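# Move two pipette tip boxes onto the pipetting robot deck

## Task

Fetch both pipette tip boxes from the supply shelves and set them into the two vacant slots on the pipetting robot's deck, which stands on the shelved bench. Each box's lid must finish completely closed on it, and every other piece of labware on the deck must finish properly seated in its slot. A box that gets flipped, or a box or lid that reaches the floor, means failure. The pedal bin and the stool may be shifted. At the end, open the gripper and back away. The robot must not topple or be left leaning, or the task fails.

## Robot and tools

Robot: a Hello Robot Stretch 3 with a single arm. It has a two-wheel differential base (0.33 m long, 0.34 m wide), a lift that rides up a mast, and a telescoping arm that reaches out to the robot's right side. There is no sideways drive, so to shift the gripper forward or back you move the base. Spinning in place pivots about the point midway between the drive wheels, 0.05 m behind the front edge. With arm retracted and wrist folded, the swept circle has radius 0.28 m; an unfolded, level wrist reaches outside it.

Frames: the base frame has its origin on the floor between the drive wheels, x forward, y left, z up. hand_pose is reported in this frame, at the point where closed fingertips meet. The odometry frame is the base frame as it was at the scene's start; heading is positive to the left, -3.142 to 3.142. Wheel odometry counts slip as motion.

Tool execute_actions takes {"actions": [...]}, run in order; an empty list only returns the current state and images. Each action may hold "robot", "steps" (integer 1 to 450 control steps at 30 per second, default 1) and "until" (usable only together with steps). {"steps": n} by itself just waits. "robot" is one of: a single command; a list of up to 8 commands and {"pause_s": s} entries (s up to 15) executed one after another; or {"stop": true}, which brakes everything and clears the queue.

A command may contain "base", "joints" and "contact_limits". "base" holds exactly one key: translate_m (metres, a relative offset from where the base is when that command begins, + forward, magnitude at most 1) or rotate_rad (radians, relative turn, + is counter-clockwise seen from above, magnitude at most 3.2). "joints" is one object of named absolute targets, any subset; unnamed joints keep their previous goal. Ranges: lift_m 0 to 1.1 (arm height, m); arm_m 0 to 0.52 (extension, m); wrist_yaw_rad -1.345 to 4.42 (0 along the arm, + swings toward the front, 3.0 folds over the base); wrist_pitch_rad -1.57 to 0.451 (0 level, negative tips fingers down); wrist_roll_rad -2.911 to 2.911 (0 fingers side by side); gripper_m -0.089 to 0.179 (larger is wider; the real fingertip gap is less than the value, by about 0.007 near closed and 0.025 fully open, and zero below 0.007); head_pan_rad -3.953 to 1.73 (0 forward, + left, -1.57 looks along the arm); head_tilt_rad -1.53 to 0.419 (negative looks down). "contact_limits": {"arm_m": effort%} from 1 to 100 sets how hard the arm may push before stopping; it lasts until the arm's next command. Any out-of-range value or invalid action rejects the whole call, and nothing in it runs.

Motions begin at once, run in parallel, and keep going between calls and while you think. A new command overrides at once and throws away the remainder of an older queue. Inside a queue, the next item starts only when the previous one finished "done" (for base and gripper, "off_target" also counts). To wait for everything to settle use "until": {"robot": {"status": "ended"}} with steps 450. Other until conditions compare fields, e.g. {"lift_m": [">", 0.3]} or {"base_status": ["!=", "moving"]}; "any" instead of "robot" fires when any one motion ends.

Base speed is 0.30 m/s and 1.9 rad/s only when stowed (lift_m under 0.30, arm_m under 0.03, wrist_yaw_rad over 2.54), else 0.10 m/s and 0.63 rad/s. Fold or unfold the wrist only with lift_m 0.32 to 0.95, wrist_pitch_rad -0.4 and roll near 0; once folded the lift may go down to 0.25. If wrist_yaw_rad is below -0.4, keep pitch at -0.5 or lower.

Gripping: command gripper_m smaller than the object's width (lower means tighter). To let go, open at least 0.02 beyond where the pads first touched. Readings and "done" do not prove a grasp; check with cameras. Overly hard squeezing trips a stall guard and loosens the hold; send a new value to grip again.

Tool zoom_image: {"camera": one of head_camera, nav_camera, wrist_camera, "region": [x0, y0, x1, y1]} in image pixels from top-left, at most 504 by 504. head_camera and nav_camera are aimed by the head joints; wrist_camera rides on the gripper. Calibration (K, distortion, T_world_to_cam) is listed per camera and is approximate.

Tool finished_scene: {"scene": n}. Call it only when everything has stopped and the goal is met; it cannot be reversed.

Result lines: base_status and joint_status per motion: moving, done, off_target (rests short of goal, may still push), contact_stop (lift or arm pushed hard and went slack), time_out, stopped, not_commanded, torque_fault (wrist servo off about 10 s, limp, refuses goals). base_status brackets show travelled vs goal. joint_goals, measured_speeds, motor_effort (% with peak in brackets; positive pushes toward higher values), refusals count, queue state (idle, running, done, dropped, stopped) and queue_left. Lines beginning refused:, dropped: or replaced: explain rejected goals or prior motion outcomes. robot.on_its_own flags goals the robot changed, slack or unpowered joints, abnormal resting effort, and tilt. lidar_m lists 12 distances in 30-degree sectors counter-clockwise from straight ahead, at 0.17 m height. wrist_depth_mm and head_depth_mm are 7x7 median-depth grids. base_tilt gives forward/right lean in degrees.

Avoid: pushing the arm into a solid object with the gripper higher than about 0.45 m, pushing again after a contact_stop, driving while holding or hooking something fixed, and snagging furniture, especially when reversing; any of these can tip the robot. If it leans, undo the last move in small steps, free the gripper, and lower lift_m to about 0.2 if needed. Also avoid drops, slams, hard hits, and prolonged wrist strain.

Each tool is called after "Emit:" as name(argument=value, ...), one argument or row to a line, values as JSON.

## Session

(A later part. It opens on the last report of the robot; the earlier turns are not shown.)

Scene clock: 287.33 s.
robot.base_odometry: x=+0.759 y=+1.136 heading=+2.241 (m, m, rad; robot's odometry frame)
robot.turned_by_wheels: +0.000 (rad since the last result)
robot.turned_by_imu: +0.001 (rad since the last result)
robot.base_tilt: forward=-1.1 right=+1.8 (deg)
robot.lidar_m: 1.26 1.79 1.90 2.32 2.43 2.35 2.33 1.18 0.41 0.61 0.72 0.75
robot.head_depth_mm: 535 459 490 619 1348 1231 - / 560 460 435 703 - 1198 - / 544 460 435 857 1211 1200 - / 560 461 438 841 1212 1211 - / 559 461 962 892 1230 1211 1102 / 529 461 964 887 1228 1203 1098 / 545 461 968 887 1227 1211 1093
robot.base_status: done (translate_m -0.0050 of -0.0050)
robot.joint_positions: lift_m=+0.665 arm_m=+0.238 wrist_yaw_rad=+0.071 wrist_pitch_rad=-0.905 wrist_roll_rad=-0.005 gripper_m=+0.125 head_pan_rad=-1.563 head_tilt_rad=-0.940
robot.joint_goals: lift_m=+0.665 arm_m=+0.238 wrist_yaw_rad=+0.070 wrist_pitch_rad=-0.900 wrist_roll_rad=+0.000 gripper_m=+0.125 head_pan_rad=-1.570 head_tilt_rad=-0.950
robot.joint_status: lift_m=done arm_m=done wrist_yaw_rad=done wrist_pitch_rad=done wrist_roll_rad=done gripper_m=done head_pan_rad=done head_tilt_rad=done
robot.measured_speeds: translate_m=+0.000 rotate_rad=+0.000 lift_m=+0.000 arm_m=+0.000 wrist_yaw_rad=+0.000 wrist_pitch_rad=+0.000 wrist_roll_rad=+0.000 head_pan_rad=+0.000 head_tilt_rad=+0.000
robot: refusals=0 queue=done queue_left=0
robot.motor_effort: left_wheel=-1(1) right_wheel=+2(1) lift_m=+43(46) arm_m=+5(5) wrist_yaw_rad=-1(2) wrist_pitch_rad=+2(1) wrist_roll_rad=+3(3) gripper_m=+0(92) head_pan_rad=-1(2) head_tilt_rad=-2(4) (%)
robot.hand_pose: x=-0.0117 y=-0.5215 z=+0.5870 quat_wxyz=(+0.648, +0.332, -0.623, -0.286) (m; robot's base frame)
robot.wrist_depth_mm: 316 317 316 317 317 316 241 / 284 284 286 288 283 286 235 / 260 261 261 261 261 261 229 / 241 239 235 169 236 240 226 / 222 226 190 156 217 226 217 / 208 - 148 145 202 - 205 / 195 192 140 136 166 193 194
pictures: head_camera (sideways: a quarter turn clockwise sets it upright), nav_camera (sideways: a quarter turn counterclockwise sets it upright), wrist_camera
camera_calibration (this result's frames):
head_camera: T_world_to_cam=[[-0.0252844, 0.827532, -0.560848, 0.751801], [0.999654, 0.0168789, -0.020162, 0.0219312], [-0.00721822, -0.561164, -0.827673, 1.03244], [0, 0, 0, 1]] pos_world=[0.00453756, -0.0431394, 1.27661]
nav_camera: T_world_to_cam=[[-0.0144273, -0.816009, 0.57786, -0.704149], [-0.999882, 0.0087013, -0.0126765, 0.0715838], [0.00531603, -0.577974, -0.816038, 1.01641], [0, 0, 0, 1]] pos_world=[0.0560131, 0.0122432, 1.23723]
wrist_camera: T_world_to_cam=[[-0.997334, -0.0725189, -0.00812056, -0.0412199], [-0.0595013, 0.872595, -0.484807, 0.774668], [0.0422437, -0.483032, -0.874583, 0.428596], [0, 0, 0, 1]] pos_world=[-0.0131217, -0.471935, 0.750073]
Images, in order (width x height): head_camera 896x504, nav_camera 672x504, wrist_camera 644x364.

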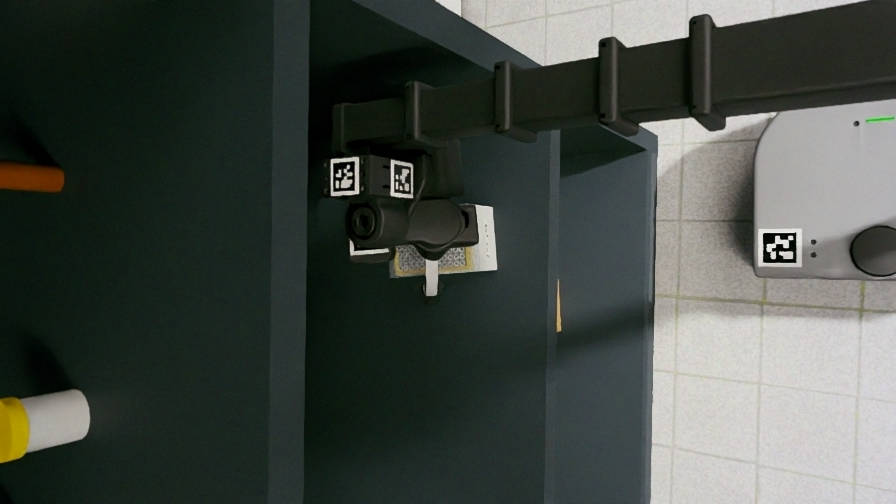

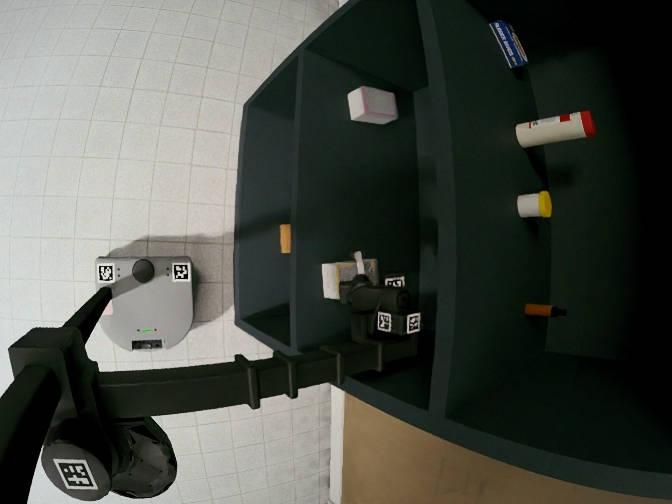

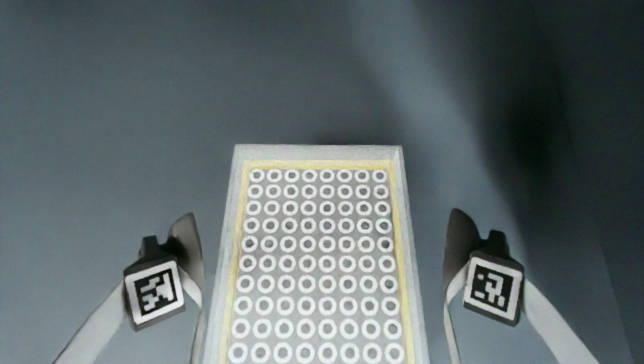

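Emit:
execute_actions(
  actions=[
    {"robot":[{"joints":{"gripper_m":0.065}},{"joints":{"lift_m":0.693}}],"steps":300,"until":{"robot":{"status":"ended"}}},
  ],
)

Scene clock: 291.70 s.
robot.base_odometry: x=+0.759 y=+1.136 heading=+2.241 (m, m, rad; robot's odometry frame)
robot.turned_by_wheels: +0.000 (rad since the last result)
robot.turned_by_imu: +0.001 (rad since the last result)
robot.base_tilt: forward=-1.0 right=+2.0 (deg)
robot.lidar_m: 1.27 1.79 1.90 2.32 2.42 2.36 2.33 1.18 0.41 0.61 0.72 0.76
robot.head_depth_mm: 535 460 491 619 1372 - - / 561 459 434 - 939 1194 - / 543 461 422 851 1208 1208 - / 563 459 437 837 1202 1204 - / 562 461 962 887 1227 1212 1099 / 529 461 961 889 1233 1208 1096 / 545 460 960 892 1245 1212 1100
robot.base_status: done (translate_m -0.0050 of -0.0050)
robot.joint_positions: lift_m=+0.693 arm_m=+0.238 wrist_yaw_rad=+0.071 wrist_pitch_rad=-0.906 wrist_roll_rad=-0.005 gripper_m=+0.066 head_pan_rad=-1.563 head_tilt_rad=-0.940
robot.joint_goals: lift_m=+0.693 arm_m=+0.238 wrist_yaw_rad=+0.070 wrist_pitch_rad=-0.900 wrist_roll_rad=+0.000 gripper_m=+0.065 head_pan_rad=-1.570 head_tilt_rad=-0.950
robot.joint_status: lift_m=done arm_m=done wrist_yaw_rad=done wrist_pitch_rad=done wrist_roll_rad=done gripper_m=done head_pan_rad=done head_tilt_rad=done
robot.measured_speeds: translate_m=+0.000 rotate_rad=+0.000 lift_m=+0.000 arm_m=+0.000 wrist_yaw_rad=+0.000 wrist_pitch_rad=+0.000 wrist_roll_rad=+0.000 head_pan_rad=+0.000 head_tilt_rad=+0.000
robot: refusals=0 queue=done queue_left=0
robot.motor_effort: left_wheel=-1(1) right_wheel=+1(1) lift_m=+44(46) arm_m=+5(5) wrist_yaw_rad=-1(1) wrist_pitch_rad=+2(2) wrist_roll_rad=+3(3) gripper_m=-13(95) head_pan_rad=-2(2) head_tilt_rad=-3(3) (%)
robot.hand_pose: x=-0.0118 y=-0.5213 z=+0.6149 quat_wxyz=(+0.648, +0.333, -0.623, -0.286) (m; robot's base frame)
robot.wrist_depth_mm: 357 359 355 354 357 347 239 / 326 324 323 324 323 320 235 / 295 293 298 292 295 299 231 / 272 272 270 274 273 272 225 / 250 251 245 184 246 253 222 / 234 236 228 172 228 236 218 / 219 220 214 161 213 219 213
pictures: head_camera (sideways: a quarter turn clockwise sets it upright), nav_camera (sideways: a quarter turn counterclockwise sets it upright), wrist_camera
camera_calibration (this result's frames):
head_camera: T_world_to_cam=[[-0.0252845, 0.827532, -0.560848, 0.751801], [0.999654, 0.016879, -0.020162, 0.0219312], [-0.00721816, -0.561164, -0.827673, 1.03244], [0, 0, 0, 1]] pos_world=[0.00453757, -0.0431394, 1.27661]
nav_camera: T_world_to_cam=[[-0.0144272, -0.816009, 0.57786, -0.704149], [-0.999882, 0.00870118, -0.0126765, 0.0715838], [0.0053161, -0.577974, -0.816038, 1.01641], [0, 0, 0, 1]] pos_world=[0.0560131, 0.0122432, 1.23723]
wrist_camera: T_world_to_cam=[[-0.997334, -0.072512, -0.00812211, -0.0409896], [-0.059531, 0.873012, -0.484051, 0.787782], [0.0421902, -0.482278, -0.875002, 0.453708], [0, 0, 0, 1]] pos_world=[-0.013125, -0.471902, 0.77799]
Images, in order (width x height): head_camera 896x504, nav_camera 672x504, wrist_camera 644x364.

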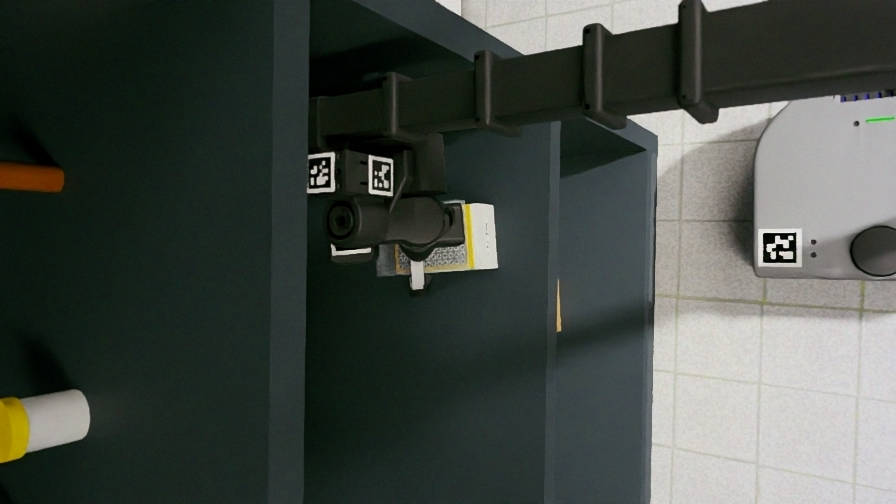

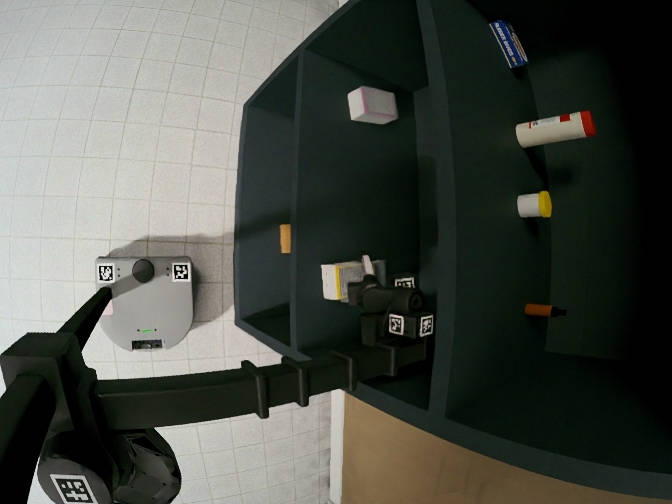

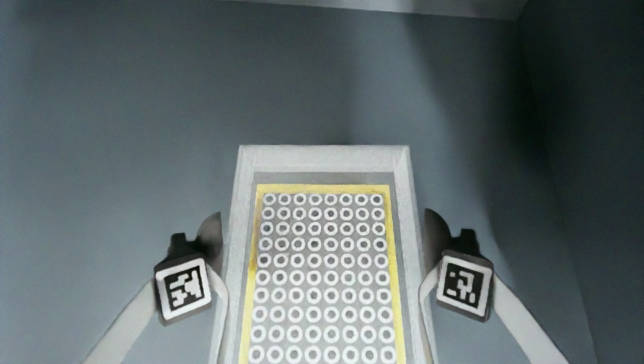

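Emit:
execute_actions(
  actions=[
    {"robot":[{"joints":{"lift_m":0.699}},{"joints":{"arm_m":0.0,"wrist_yaw_rad":0.0}},{"base":{"rotate_rad":0.668}},{"base":{"translate_m":0.3}},{"base":{"translate_m":0.91},"joints":{"lift_m":1.0}}],"steps":450,"until":{"robot":{"status":"ended"}}},
    {"steps":300,"until":{"robot":{"status":"ended"}}},
    {"robot":{"base":{"rotate_rad":0.903},"joints":{"head_tilt_rad":-0.8}},"steps":300,"until":{"robot":{"status":"ended"}}},
  ],
)

Scene clock: 332.40 s.
robot.base_odometry: x=-0.419 y=+1.415 heading=-2.472 (m, m, rad; robot's odometry frame)
robot.turned_by_wheels: +1.571 (rad since the last result)
robot.turned_by_imu: +1.587 (rad since the last result)
robot.base_tilt: forward=-1.1 right=+2.0 (deg)
robot.lidar_m: 2.14 1.73 2.27 3.22 1.60 1.17 1.17 0.84 0.48 0.67 1.04 0.71
robot.head_depth_mm: 914 1047 - - - 1227 1117 / 919 1045 - - - 1238 1112 / 921 1045 - - - 1219 1127 / 926 1053 862 616 608 1250 1119 / 930 1056 833 660 596 1254 1117 / 933 1023 748 672 611 1256 1117 / 511 578 709 679 610 1261 1114
robot.base_status: done (rotate_rad +0.9028 of +0.9030)
robot.joint_positions: lift_m=+1.000 arm_m=+0.000 wrist_yaw_rad=+0.001 wrist_pitch_rad=-0.907 wrist_roll_rad=-0.005 gripper_m=+0.066 head_pan_rad=-1.563 head_tilt_rad=-0.803
robot.joint_goals: lift_m=+1.000 arm_m=+0.000 wrist_yaw_rad=+0.000 wrist_pitch_rad=-0.900 wrist_roll_rad=+0.000 gripper_m=+0.065 head_pan_rad=-1.570 head_tilt_rad=-0.800
robot.joint_status: lift_m=done arm_m=done wrist_yaw_rad=done wrist_pitch_rad=done wrist_roll_rad=done gripper_m=done head_pan_rad=done head_tilt_rad=done
robot.measured_speeds: translate_m=+0.000 rotate_rad=+0.000 lift_m=+0.000 arm_m=+0.000 wrist_yaw_rad=+0.000 wrist_pitch_rad=+0.000 wrist_roll_rad=+0.000 head_pan_rad=+0.000 head_tilt_rad=+0.000
robot: refusals=0 queue=done queue_left=0
robot.motor_effort: left_wheel=-2(7) right_wheel=+4(9) lift_m=+44(44) arm_m=-6(7) wrist_yaw_rad=-1(3) wrist_pitch_rad=+2(2) wrist_roll_rad=+3(3) gripper_m=-12(13) head_pan_rad=-2(3) head_tilt_rad=+2(12) (%)
robot.hand_pose: x=-0.0215 y=-0.2843 z=+0.9218 quat_wxyz=(+0.637, +0.311, -0.634, -0.309) (m; robot's base frame)
robot.wrist_depth_mm: 461 428 458 470 419 378 438 / 416 412 409 371 407 412 406 / 392 390 376 340 382 377 376 / 360 363 346 347 346 350 346 / 330 332 334 335 334 330 331 / - - - - - 320 320 / 957 - 941 959 956 987 952
pictures: head_camera (sideways: a quarter turn clockwise sets it upright), nav_camera (sideways: a quarter turn counterclockwise sets it upright), wrist_camera
camera_calibration (this result's frames):
head_camera: T_world_to_cam=[[-0.0246637, 0.743497, -0.668284, 0.891776], [0.999675, 0.0140443, -0.021269, 0.023376], [-0.00642786, -0.668592, -0.743602, 0.923127], [0, 0, 0, 1]] pos_world=[0.00455977, -0.046166, 1.2829]
nav_camera: T_world_to_cam=[[-0.0150642, -0.729768, 0.683529, -0.841827], [-0.999868, 0.00682836, -0.0147457, 0.0742799], [0.00609354, -0.683661, -0.729774, 0.904236], [0, 0, 0, 1]] pos_world=[0.0560787, 0.00334492, 1.2364]
wrist_camera: T_world_to_cam=[[-0.999964, -0.0026069, -0.00811893, -0.0111906], [0.0016455, 0.875234, -0.483696, 0.73044], [0.00836691, -0.483692, -0.875198, 0.836079], [0, 0, 0, 1]] pos_world=[-0.0193876, -0.234931, 1.08496]
Images, in order (width x height): head_camera 896x504, nav_camera 672x504, wrist_camera 644x364.

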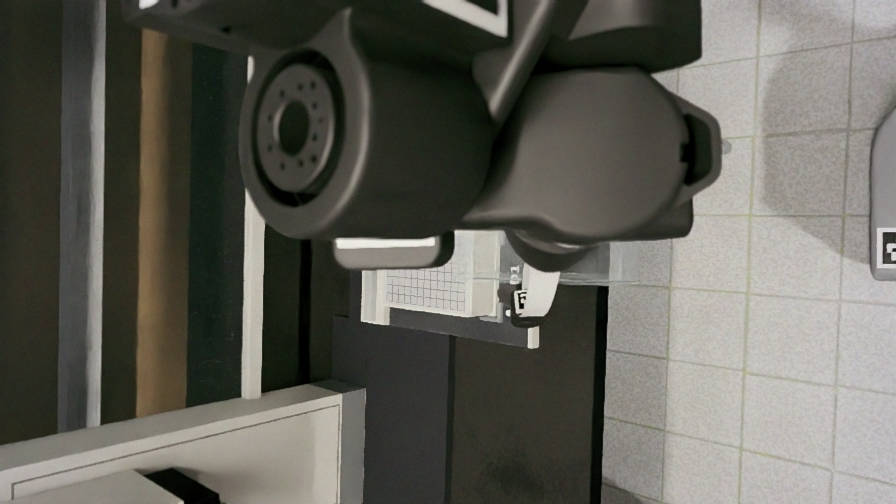

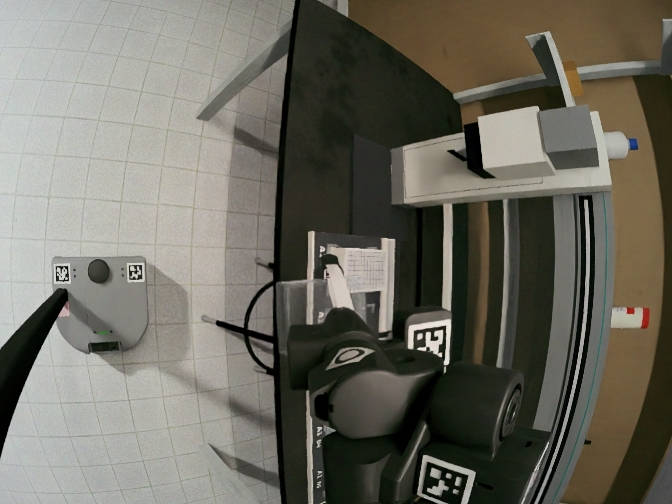

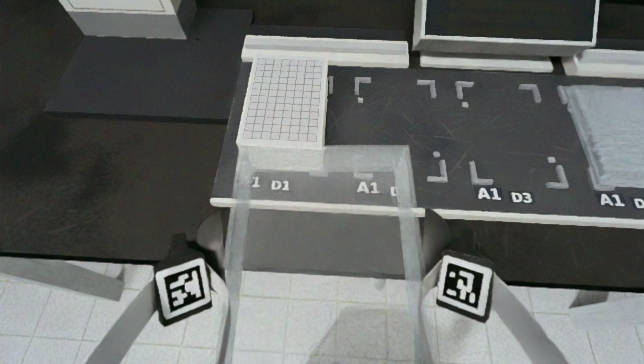

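Emit:
execute_actions(
  actions=[
    {"robot":[{"base":{"rotate_rad":-0.05}},{"base":{"translate_m":0.065},"joints":{"arm_m":0.2,"lift_m":0.95}}],"steps":450,"until":{"robot":{"status":"ended"}}},
  ],
)

Scene clock: 348.43 s.
robot.base_odometry: x=-0.472 y=+1.377 heading=-2.522 (m, m, rad; robot's odometry frame)
robot.turned_by_wheels: -0.050 (rad since the last result)
robot.turned_by_imu: -0.049 (rad since the last result)
robot.base_tilt: forward=-0.9 right=+1.9 (deg)
robot.lidar_m: 2.08 1.68 2.08 3.24 2.45 1.61 1.23 0.89 0.51 0.67 1.02 0.66
robot.head_depth_mm: 919 - 709 671 605 1257 1116 / 927 - 736 670 605 1244 1111 / 929 - - 642 601 1260 1126 / 921 1056 859 622 603 1260 1126 / 923 1049 810 671 612 1261 1115 / 903 608 712 673 596 1262 1112 / 441 492 691 671 596 1261 1115
robot.base_status: done (translate_m +0.0650 of +0.0650)
robot.joint_positions: lift_m=+0.950 arm_m=+0.200 wrist_yaw_rad=+0.000 wrist_pitch_rad=-0.907 wrist_roll_rad=-0.004 gripper_m=+0.066 head_pan_rad=-1.563 head_tilt_rad=-0.803
robot.joint_goals: lift_m=+0.950 arm_m=+0.200 wrist_yaw_rad=+0.000 wrist_pitch_rad=-0.900 wrist_roll_rad=+0.000 gripper_m=+0.065 head_pan_rad=-1.570 head_tilt_rad=-0.800
robot.joint_status: lift_m=done arm_m=done wrist_yaw_rad=done wrist_pitch_rad=done wrist_roll_rad=done gripper_m=done head_pan_rad=done head_tilt_rad=done
robot.measured_speeds: translate_m=+0.000 rotate_rad=+0.000 lift_m=+0.000 arm_m=+0.000 wrist_yaw_rad=+0.000 wrist_pitch_rad=+0.000 wrist_roll_rad=+0.000 head_pan_rad=+0.000 head_tilt_rad=+0.000
robot: refusals=0 queue=done queue_left=0
robot.motor_effort: left_wheel=+4(9) right_wheel=-3(4) lift_m=+32(43) arm_m=+5(6) wrist_yaw_rad=+0(1) wrist_pitch_rad=+3(3) wrist_roll_rad=+3(2) gripper_m=-13(13) head_pan_rad=-2(2) head_tilt_rad=+2(2) (%)
robot.hand_pose: x=-0.0216 y=-0.4835 z=+0.8722 quat_wxyz=(+0.637, +0.311, -0.634, -0.309) (m; robot's base frame)
robot.wrist_depth_mm: 199 384 400 397 398 397 247 / 226 272 363 362 361 265 249 / 277 293 316 315 317 266 248 / 291 290 284 283 284 286 306 / 269 270 269 225 268 269 270 / 255 255 248 211 247 252 249 / 245 246 239 197 230 236 235
pictures: head_camera (sideways: a quarter turn clockwise sets it upright), nav_camera (sideways: a quarter turn counterclockwise sets it upright), wrist_camera
camera_calibration (this result's frames):
head_camera: T_world_to_cam=[[-0.0246629, 0.743387, -0.668407, 0.891936], [0.999675, 0.0140408, -0.0212701, 0.0233775], [-0.00642695, -0.668714, -0.743492, 0.922984], [0, 0, 0, 1]] pos_world=[0.0045598, -0.0461691, 1.2829]
nav_camera: T_world_to_cam=[[-0.015065, -0.729655, 0.683649, -0.841984], [-0.999868, 0.00682593, -0.014748, 0.074283], [0.00609443, -0.683781, -0.729662, 0.904089], [0, 0, 0, 1]] pos_world=[0.0560788, 0.0033341, 1.2364]
wrist_camera: T_world_to_cam=[[-0.999963, -0.00162359, -0.00843283, -0.011444], [0.00265398, 0.87547, -0.483265, 0.880537], [0.00816731, -0.483269, -0.875434, 0.696711], [0, 0, 0, 1]] pos_world=[-0.0194708, -0.434204, 1.03536]
Images, in order (width x height): head_camera 896x504, nav_camera 672x504, wrist_camera 644x364.

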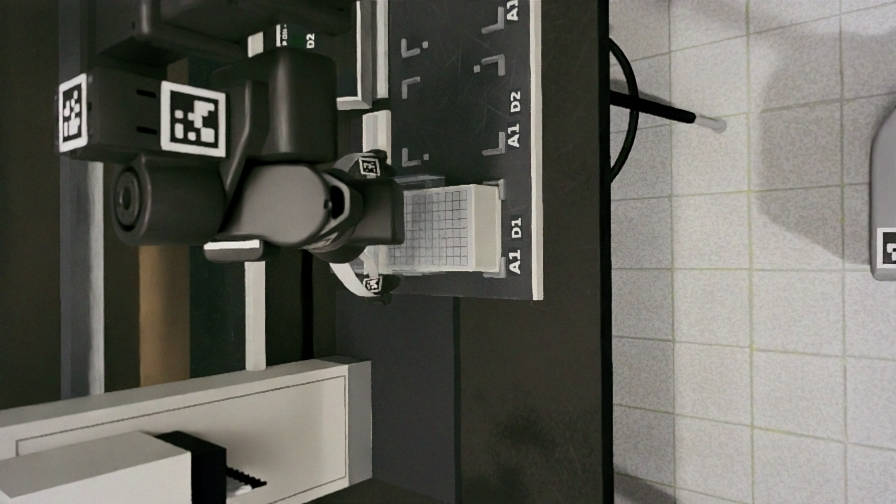

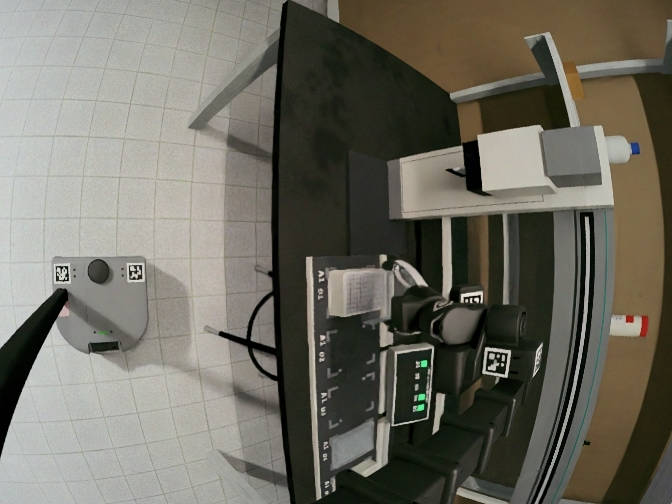

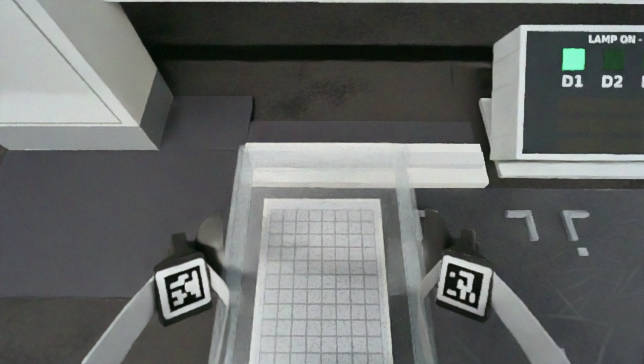

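Emit:
execute_actions(
  actions=[
    {"robot":[{"joints":{"arm_m":0.208,"lift_m":0.905}}],"steps":450,"until":{"robot":{"status":"ended"}}},
  ],
)

Scene clock: 368.63 s.
robot.base_odometry: x=-0.472 y=+1.377 heading=-2.522 (m, m, rad; robot's odometry frame)
robot.turned_by_wheels: +0.000 (rad since the last result)
robot.turned_by_imu: +0.001 (rad since the last result)
robot.base_tilt: forward=-1.1 right=+1.9 (deg)
robot.lidar_m: 2.07 1.67 2.07 3.24 2.45 1.62 1.23 0.90 0.51 0.67 1.03 0.65
robot.head_depth_mm: 928 1057 - 654 604 1259 1117 / 929 - - 671 604 1240 1117 / 925 1067 - 639 603 1264 1122 / 924 1064 837 621 601 1258 1123 / 925 1044 791 672 610 1263 1116 / 902 608 712 672 598 1265 1118 / 441 492 693 672 595 1259 1113
robot.base_status: done (translate_m +0.0650 of +0.0650)
robot.joint_positions: lift_m=+0.905 arm_m=+0.208 wrist_yaw_rad=+0.000 wrist_pitch_rad=-0.907 wrist_roll_rad=-0.004 gripper_m=+0.066 head_pan_rad=-1.563 head_tilt_rad=-0.803
robot.joint_goals: lift_m=+0.905 arm_m=+0.208 wrist_yaw_rad=+0.000 wrist_pitch_rad=-0.900 wrist_roll_rad=+0.000 gripper_m=+0.065 head_pan_rad=-1.570 head_tilt_rad=-0.800
robot.joint_status: lift_m=done arm_m=done wrist_yaw_rad=done wrist_pitch_rad=done wrist_roll_rad=done gripper_m=done head_pan_rad=done head_tilt_rad=done
robot.measured_speeds: translate_m=+0.000 rotate_rad=+0.000 lift_m=+0.000 arm_m=+0.000 wrist_yaw_rad=+0.000 wrist_pitch_rad=+0.000 wrist_roll_rad=+0.000 head_pan_rad=+0.000 head_tilt_rad=+0.000
robot: refusals=0 queue=done queue_left=0
robot.motor_effort: left_wheel=+4(4) right_wheel=-3(3) lift_m=+31(32) arm_m=+5(7) wrist_yaw_rad=+0(0) wrist_pitch_rad=+2(2) wrist_roll_rad=+3(2) gripper_m=-13(13) head_pan_rad=-2(2) head_tilt_rad=+3(1) (%)
robot.hand_pose: x=-0.0216 y=-0.4915 z=+0.8272 quat_wxyz=(+0.637, +0.311, -0.634, -0.309) (m; robot's base frame)
robot.wrist_depth_mm: 192 325 336 335 335 326 204 / 216 272 295 301 302 294 206 / 254 257 258 245 247 244 209 / 241 242 240 193 239 239 240 / 224 223 219 179 219 223 223 / 210 212 169 167 170 209 205 / 204 204 190 156 189 194 195
pictures: head_camera (sideways: a quarter turn clockwise sets it upright), nav_camera (sideways: a quarter turn counterclockwise sets it upright), wrist_camera
camera_calibration (this result's frames):
head_camera: T_world_to_cam=[[-0.0246628, 0.743387, -0.668407, 0.891936], [0.999675, 0.0140407, -0.0212701, 0.0233775], [-0.00642703, -0.668714, -0.743492, 0.922984], [0, 0, 0, 1]] pos_world=[0.00455979, -0.0461691, 1.2829]
nav_camera: T_world_to_cam=[[-0.0150651, -0.729655, 0.683649, -0.841984], [-0.999868, 0.00682605, -0.014748, 0.074283], [0.00609434, -0.683781, -0.729662, 0.904089], [0, 0, 0, 1]] pos_world=[0.0560788, 0.00333411, 1.2364]
wrist_camera: T_world_to_cam=[[-0.999963, -0.00162315, -0.00843293, -0.0118361], [0.00265418, 0.875484, -0.483239, 0.865779], [0.00816727, -0.483244, -0.875448, 0.653484], [0, 0, 0, 1]] pos_world=[-0.0194708, -0.442203, 0.99037]
Images, in order (width x height): head_camera 896x504, nav_camera 672x504, wrist_camera 644x364.

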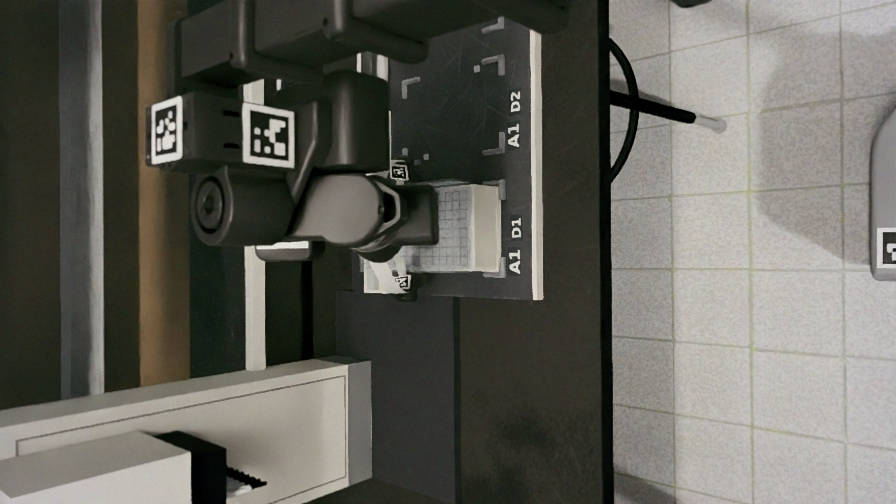

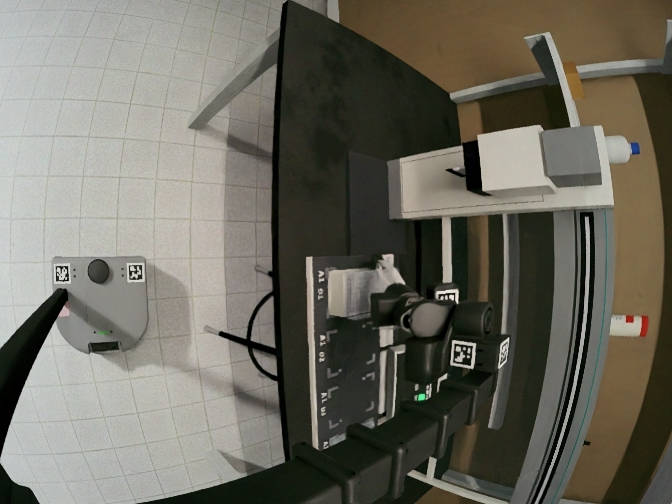

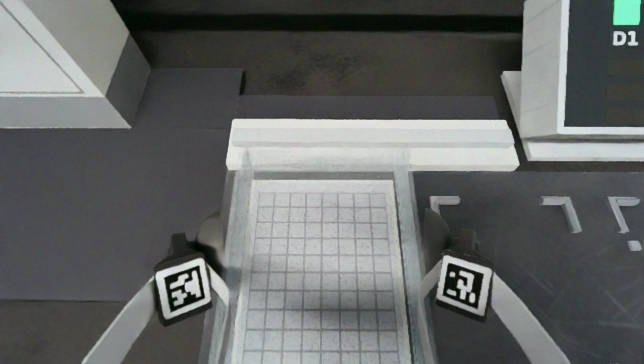

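Emit:
zoom_image(
  camera="wrist_camera",
  region=[200, 130, 450, 364],
)

Region (200, 130, 450, 364) of wrist_camera's 644x364 image, scaled by 2.016; it fills the top 472 rows of this view, and the rest is white.

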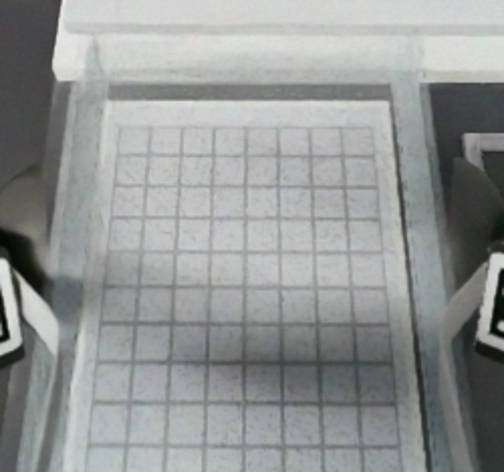

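Emit:
execute_actions(
  actions=[
    {"robot":[{"base":{"translate_m":0.0015}},{"joints":{"lift_m":0.882}}],"steps":450,"until":{"robot":{"status":"ended"}}},
  ],
)

Scene clock: 376.33 s.
robot.base_odometry: x=-0.473 y=+1.377 heading=-2.522 (m, m, rad; robot's odometry frame)
robot.turned_by_wheels: +0.000 (rad since the last result)
robot.turned_by_imu: +0.001 (rad since the last result)
robot.base_tilt: forward=-1.0 right=+1.9 (deg)
robot.lidar_m: 2.07 1.67 2.07 3.23 2.45 1.61 1.24 0.90 0.51 0.67 1.03 0.65
robot.head_depth_mm: 926 1064 - - 611 1270 1111 / 926 1075 - 673 607 1238 1109 / 930 1068 - 636 606 1264 1119 / 923 1051 834 620 604 1264 1126 / 924 1044 793 669 611 1264 1114 / 907 610 702 674 612 1263 1115 / 438 495 693 673 597 1259 1115
robot.base_status: done (translate_m +0.0015 of +0.0015)
robot.joint_positions: lift_m=+0.891 arm_m=+0.208 wrist_yaw_rad=+0.000 wrist_pitch_rad=-0.888 wrist_roll_rad=-0.004 gripper_m=+0.066 head_pan_rad=-1.563 head_tilt_rad=-0.803
robot.joint_goals: lift_m=+0.891 arm_m=+0.208 wrist_yaw_rad=+0.000 wrist_pitch_rad=-0.900 wrist_roll_rad=+0.000 gripper_m=+0.065 head_pan_rad=-1.570 head_tilt_rad=-0.800
robot.joint_status: lift_m=contact_stop arm_m=done wrist_yaw_rad=done wrist_pitch_rad=done wrist_roll_rad=done gripper_m=done head_pan_rad=done head_tilt_rad=done
robot.measured_speeds: translate_m=+0.000 rotate_rad=-0.002 lift_m=+0.000 arm_m=+0.000 wrist_yaw_rad=+0.000 wrist_pitch_rad=+0.096 wrist_roll_rad=+0.000 head_pan_rad=+0.000 head_tilt_rad=+0.000
robot: refusals=0 queue=dropped queue_left=0
robot.on_its_own: lift_m is slack since a contact_stop, until your next command for it (your +0.882 is given up)
robot.motor_effort: left_wheel=+2(9) right_wheel=-1(6) lift_m=+26(31) arm_m=+5(5) wrist_yaw_rad=+0(0) wrist_pitch_rad=-5(5) wrist_roll_rad=+3(2) gripper_m=-13(13) head_pan_rad=-1(2) head_tilt_rad=+2(2) (%)
robot.hand_pose: x=-0.0216 y=-0.4957 z=+0.8153 quat_wxyz=(+0.640, +0.304, -0.637, -0.303) (m; robot's base frame)
robot.wrist_depth_mm: 188 322 325 327 329 319 197 / 210 265 287 294 293 286 198 / 248 247 248 234 236 235 198 / 231 229 232 182 230 230 232 / 214 213 190 169 173 212 212 / 197 201 159 156 158 196 197 / 195 195 151 146 150 184 183
pictures: head_camera (sideways: a quarter turn clockwise sets it upright), nav_camera (sideways: a quarter turn counterclockwise sets it upright), wrist_camera
camera_calibration (this result's frames):
head_camera: T_world_to_cam=[[-0.0246549, 0.743257, -0.668551, 0.892124], [0.999675, 0.0140273, -0.0212714, 0.0233792], [-0.00643219, -0.668859, -0.743362, 0.922815], [0, 0, 0, 1]] pos_world=[0.00455939, -0.0461728, 1.28291]
nav_camera: T_world_to_cam=[[-0.0150729, -0.729522, 0.683791, -0.842169], [-0.999868, 0.00683248, -0.0147508, 0.0742866], [0.00608903, -0.683923, -0.729529, 0.903916], [0, 0, 0, 1]] pos_world=[0.0560789, 0.0033209, 1.2364]
wrist_camera: T_world_to_cam=[[-0.999963, -0.00186172, -0.00839456, -0.0120834], [0.0025883, 0.865826, -0.500339, 0.872866], [0.00819971, -0.500343, -0.865789, 0.624639], [0, 0, 0, 1]] pos_world=[-0.0194641, -0.443239, 0.977434]
Images, in order (width x height): head_camera 896x504, nav_camera 672x504, wrist_camera 644x364.

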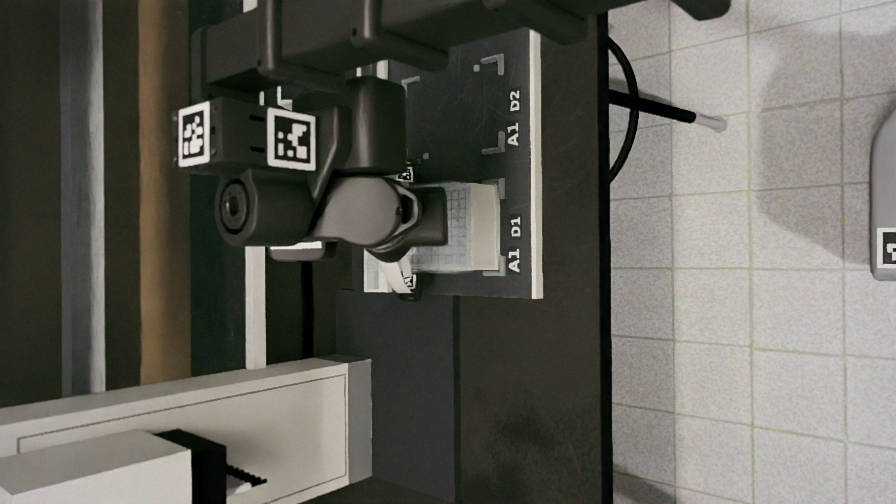

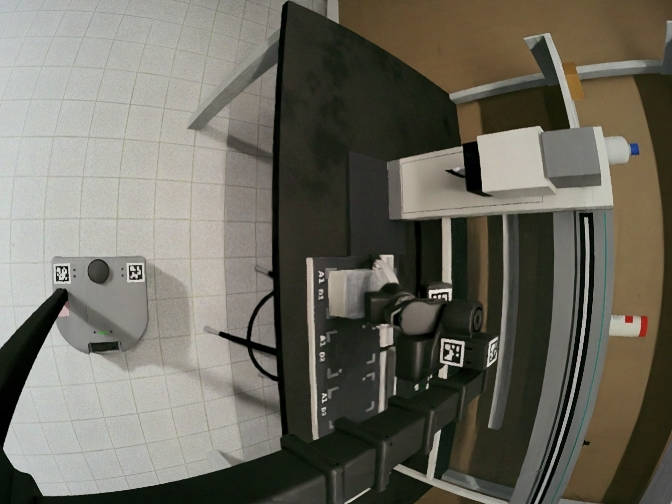

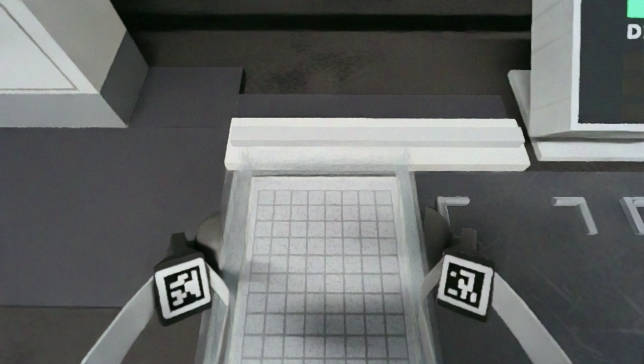

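Emit:
execute_actions(
  actions=[
    {"robot":[{"joints":{"lift_m":0.902}},{"joints":{"arm_m":0.204}}],"steps":450,"until":{"robot":{"status":"ended"}}},
  ],
)

Emit:
zoom_image(
  camera="head_camera",
  region=[360, 150, 560, 310],
)

Scene clock: 381.30 s.
robot.base_odometry: x=-0.473 y=+1.377 heading=-2.522 (m, m, rad; robot's odometry frame)
robot.turned_by_wheels: +0.000 (rad since the last result)
robot.turned_by_imu: +0.001 (rad since the last result)
robot.base_tilt: forward=-1.1 right=+2.0 (deg)
robot.lidar_m: 2.08 1.67 2.07 3.22 2.44 1.61 1.23 0.90 0.51 0.67 1.02 0.65
robot.head_depth_mm: 927 1071 - 653 608 1258 1112 / 926 1061 - 669 604 1233 1111 / 923 1071 - 634 605 1266 1116 / 922 1056 810 617 600 1254 1126 / 926 1043 792 673 601 1264 1116 / 903 608 700 671 596 1267 1114 / 436 492 691 671 597 1261 1116
robot.base_status: done (translate_m +0.0015 of +0.0015)
robot.joint_positions: lift_m=+0.902 arm_m=+0.204 wrist_yaw_rad=+0.000 wrist_pitch_rad=-0.906 wrist_roll_rad=-0.004 gripper_m=+0.066 head_pan_rad=-1.563 head_tilt_rad=-0.803
robot.joint_goals: lift_m=+0.902 arm_m=+0.204 wrist_yaw_rad=+0.000 wrist_pitch_rad=-0.900 wrist_roll_rad=+0.000 gripper_m=+0.065 head_pan_rad=-1.570 head_tilt_rad=-0.800
robot.joint_status: lift_m=done arm_m=done wrist_yaw_rad=done wrist_pitch_rad=done wrist_roll_rad=done gripper_m=done head_pan_rad=done head_tilt_rad=done
robot.measured_speeds: translate_m=+0.000 rotate_rad=+0.000 lift_m=+0.000 arm_m=+0.000 wrist_yaw_rad=+0.000 wrist_pitch_rad=+0.000 wrist_roll_rad=+0.000 head_pan_rad=+0.000 head_tilt_rad=+0.000
robot: refusals=0 queue=done queue_left=0
robot.motor_effort: left_wheel=+2(4) right_wheel=-2(4) lift_m=+44(46) arm_m=-6(9) wrist_yaw_rad=+0(1) wrist_pitch_rad=+2(3) wrist_roll_rad=+2(2) gripper_m=-13(13) head_pan_rad=-2(1) head_tilt_rad=+1(1) (%)
robot.hand_pose: x=-0.0216 y=-0.4885 z=+0.8240 quat_wxyz=(+0.637, +0.310, -0.634, -0.309) (m; robot's base frame)
robot.wrist_depth_mm: 196 323 332 327 329 318 203 / 218 270 286 293 296 295 205 / 254 256 254 242 242 242 225 / 237 239 234 190 236 235 237 / 222 221 213 176 181 219 220 / 210 208 166 164 165 207 205 / 203 202 186 153 157 190 191
pictures: head_camera (sideways: a quarter turn clockwise sets it upright), nav_camera (sideways: a quarter turn counterclockwise sets it upright), wrist_camera
camera_calibration (this result's frames):
head_camera: T_world_to_cam=[[-0.0246606, 0.743098, -0.668728, 0.892355], [0.999675, 0.0140314, -0.021273, 0.0233812], [-0.00642475, -0.669036, -0.743203, 0.922608], [0, 0, 0, 1]] pos_world=[0.00455985, -0.0461773, 1.28292]
nav_camera: T_world_to_cam=[[-0.0150674, -0.72936, 0.683965, -0.842395], [-0.999868, 0.00681979, -0.0147542, 0.074291], [0.00609659, -0.684097, -0.729366, 0.903704], [0, 0, 0, 1]] pos_world=[0.056079, 0.00330578, 1.2364]
wrist_camera: T_world_to_cam=[[-0.999963, -0.00168911, -0.00843089, -0.0118852], [0.00260815, 0.874734, -0.484597, 0.862368], [0.00819332, -0.484601, -0.874697, 0.650789], [0, 0, 0, 1]] pos_world=[-0.019466, -0.43899, 0.987043]
Images, in order (width x height): head_camera 896x504, nav_camera 672x504, wrist_camera 644x364.

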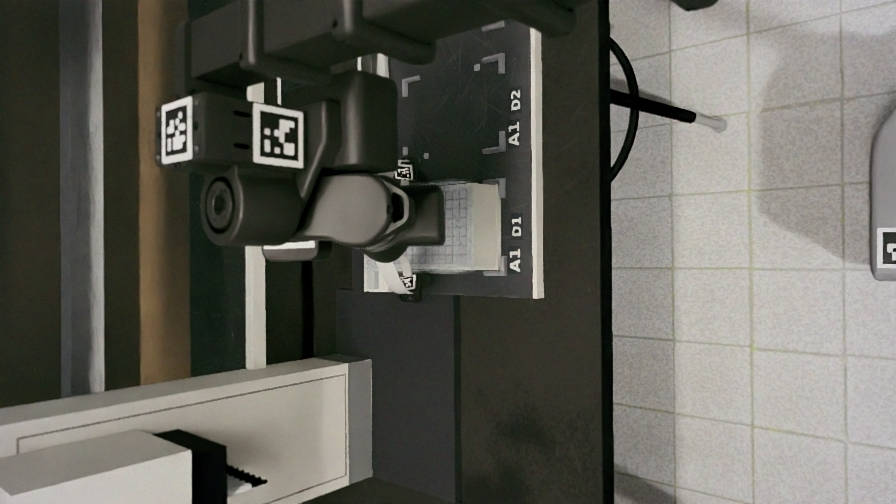

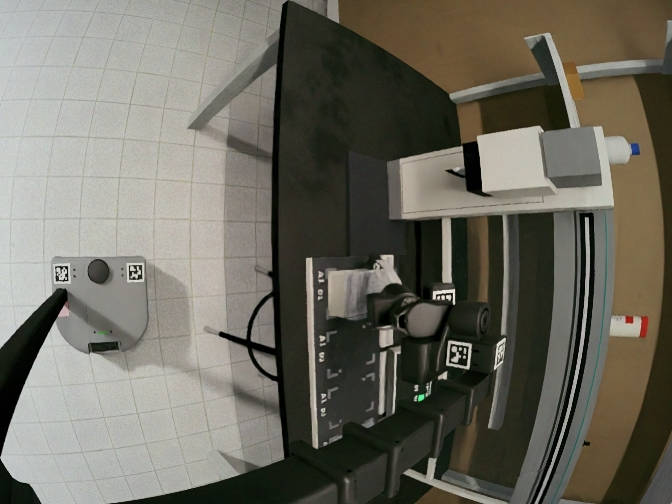

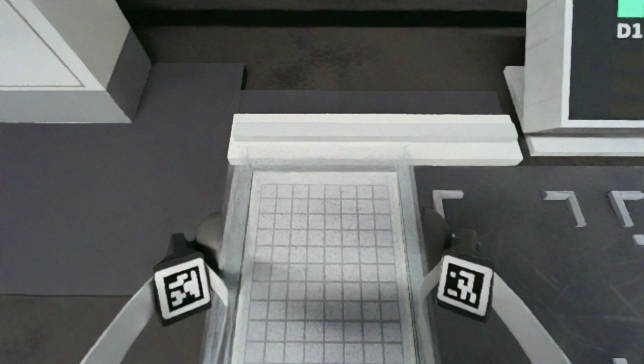

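Region (360, 150, 560, 310) of head_camera's 896x504 image, scaled by 2.520, with more detail than that image has; it fills the top 403 rows of this view, and the rest is white.

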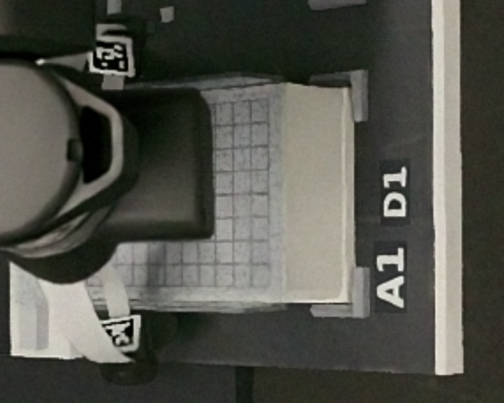

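Emit:
zoom_image(
  camera="wrist_camera",
  region=[210, 130, 440, 260],
)

Region (210, 130, 440, 260) of wrist_camera's 644x364 image, scaled by 2.191; it fills the top 285 rows of this view, and the rest is white.

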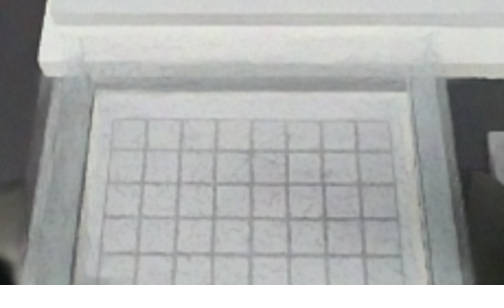

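Emit:
execute_actions(
  actions=[
    {"robot":[{"joints":{"arm_m":0.2058}},{"joints":{"lift_m":0.888}}],"steps":450,"until":{"robot":{"status":"ended"}}},
  ],
)

Scene clock: 389.93 s.
robot.base_odometry: x=-0.473 y=+1.377 heading=-2.522 (m, m, rad; robot's odometry frame)
robot.turned_by_wheels: +0.000 (rad since the last result)
robot.turned_by_imu: +0.000 (rad since the last result)
robot.base_tilt: forward=-0.9 right=+1.8 (deg)
robot.lidar_m: 2.07 1.67 2.07 3.24 2.45 1.62 1.23 0.90 0.51 0.67 1.02 0.65
robot.head_depth_mm: 931 1065 - 638 608 1261 1119 / 927 1072 - 671 607 1234 1104 / 924 1075 - 641 604 1255 1119 / 924 1048 793 618 602 1265 1124 / 925 1046 797 672 613 1268 1122 / 902 610 708 675 596 1271 1114 / 439 494 695 673 597 1252 1114
robot.base_status: done (translate_m +0.0015 of +0.0015)
robot.joint_positions: lift_m=+0.892 arm_m=+0.205 wrist_yaw_rad=+0.000 wrist_pitch_rad=-0.899 wrist_roll_rad=-0.003 gripper_m=+0.066 head_pan_rad=-1.563 head_tilt_rad=-0.803
robot.joint_goals: lift_m=+0.891 arm_m=+0.206 wrist_yaw_rad=+0.000 wrist_pitch_rad=-0.900 wrist_roll_rad=+0.000 gripper_m=+0.065 head_pan_rad=-1.570 head_tilt_rad=-0.800
robot.joint_status: lift_m=contact_stop arm_m=done wrist_yaw_rad=done wrist_pitch_rad=done wrist_roll_rad=done gripper_m=done head_pan_rad=done head_tilt_rad=done
robot.measured_speeds: translate_m=+0.000 rotate_rad=+0.000 lift_m=+0.005 arm_m=+0.000 wrist_yaw_rad=+0.000 wrist_pitch_rad=+0.024 wrist_roll_rad=+0.000 head_pan_rad=+0.000 head_tilt_rad=+0.000
robot: refusals=0 queue=dropped queue_left=0
robot.on_its_own: lift_m is slack since a contact_stop, until your next command for it
robot.motor_effort: left_wheel=+0(2) right_wheel=+0(2) lift_m=+24(43) arm_m=+4(5) wrist_yaw_rad=+0(0) wrist_pitch_rad=-1(1) wrist_roll_rad=+2(2) gripper_m=-13(13) head_pan_rad=-2(3) head_tilt_rad=+1(3) (%)
robot.hand_pose: x=-0.0216 y=-0.4911 z=+0.8148 quat_wxyz=(+0.638, +0.308, -0.635, -0.307) (m; robot's base frame)
robot.wrist_depth_mm: 194 318 324 320 323 315 198 / 215 266 277 292 290 277 198 / 246 251 243 236 236 238 237 / 231 230 226 183 225 229 229 / 213 212 174 168 172 212 213 / 200 201 158 156 159 198 196 / 195 195 150 146 149 183 184
pictures: head_camera (sideways: a quarter turn clockwise sets it upright), nav_camera (sideways: a quarter turn counterclockwise sets it upright), wrist_camera
camera_calibration (this result's frames):
head_camera: T_world_to_cam=[[-0.0246583, 0.742951, -0.668891, 0.892567], [0.999675, 0.0140251, -0.0212745, 0.0233832], [-0.00642466, -0.669198, -0.743056, 0.922417], [0, 0, 0, 1]] pos_world=[0.0045598, -0.0461815, 1.28293]
nav_camera: T_world_to_cam=[[-0.0150697, -0.72921, 0.684124, -0.842603], [-0.999868, 0.00681823, -0.0147573, 0.074295], [0.00609662, -0.684256, -0.729216, 0.903509], [0, 0, 0, 1]] pos_world=[0.0560791, 0.00329135, 1.2364]
wrist_camera: T_world_to_cam=[[-0.999961, -0.000836861, -0.00884034, -0.0112686], [0.00360966, 0.871277, -0.490779, 0.863568], [0.0081131, -0.490791, -0.871239, 0.635607], [0, 0, 0, 1]] pos_world=[-0.0195421, -0.440466, 0.977487]
Images, in order (width x height): head_camera 896x504, nav_camera 672x504, wrist_camera 644x364.

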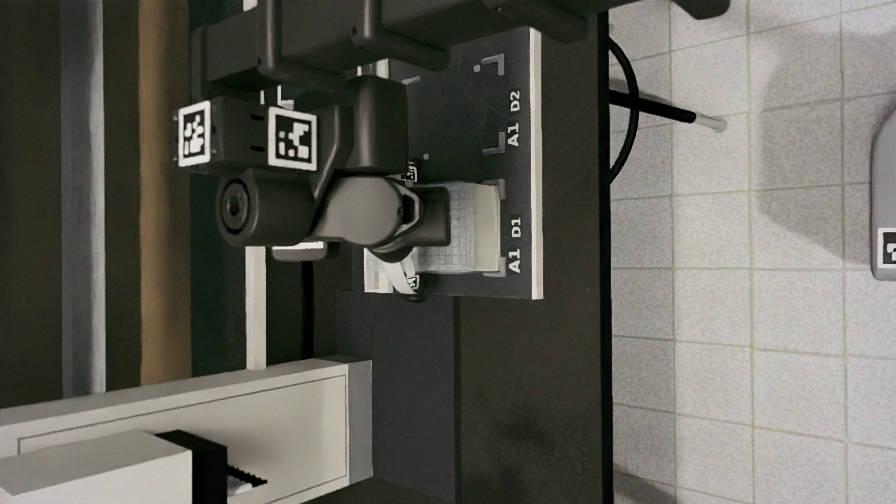

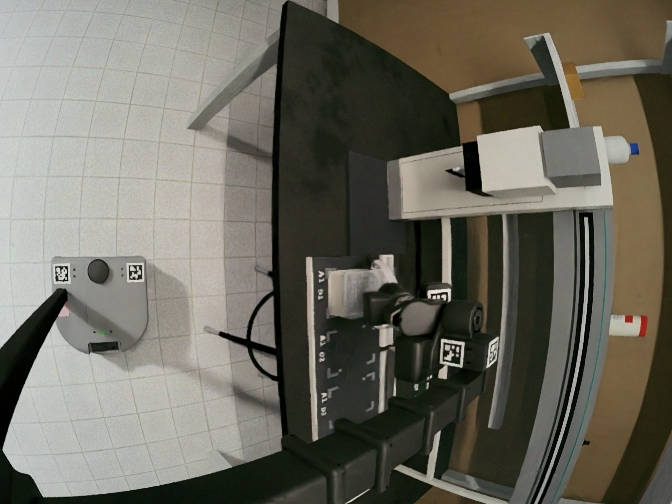

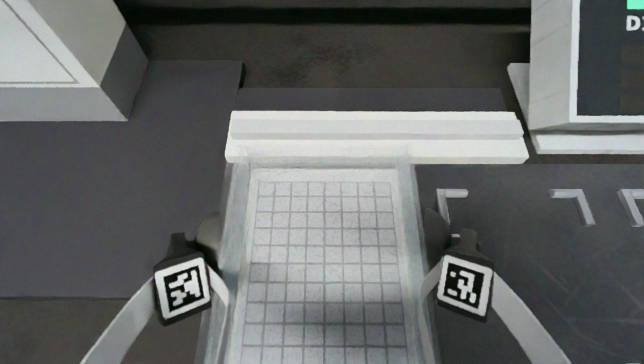

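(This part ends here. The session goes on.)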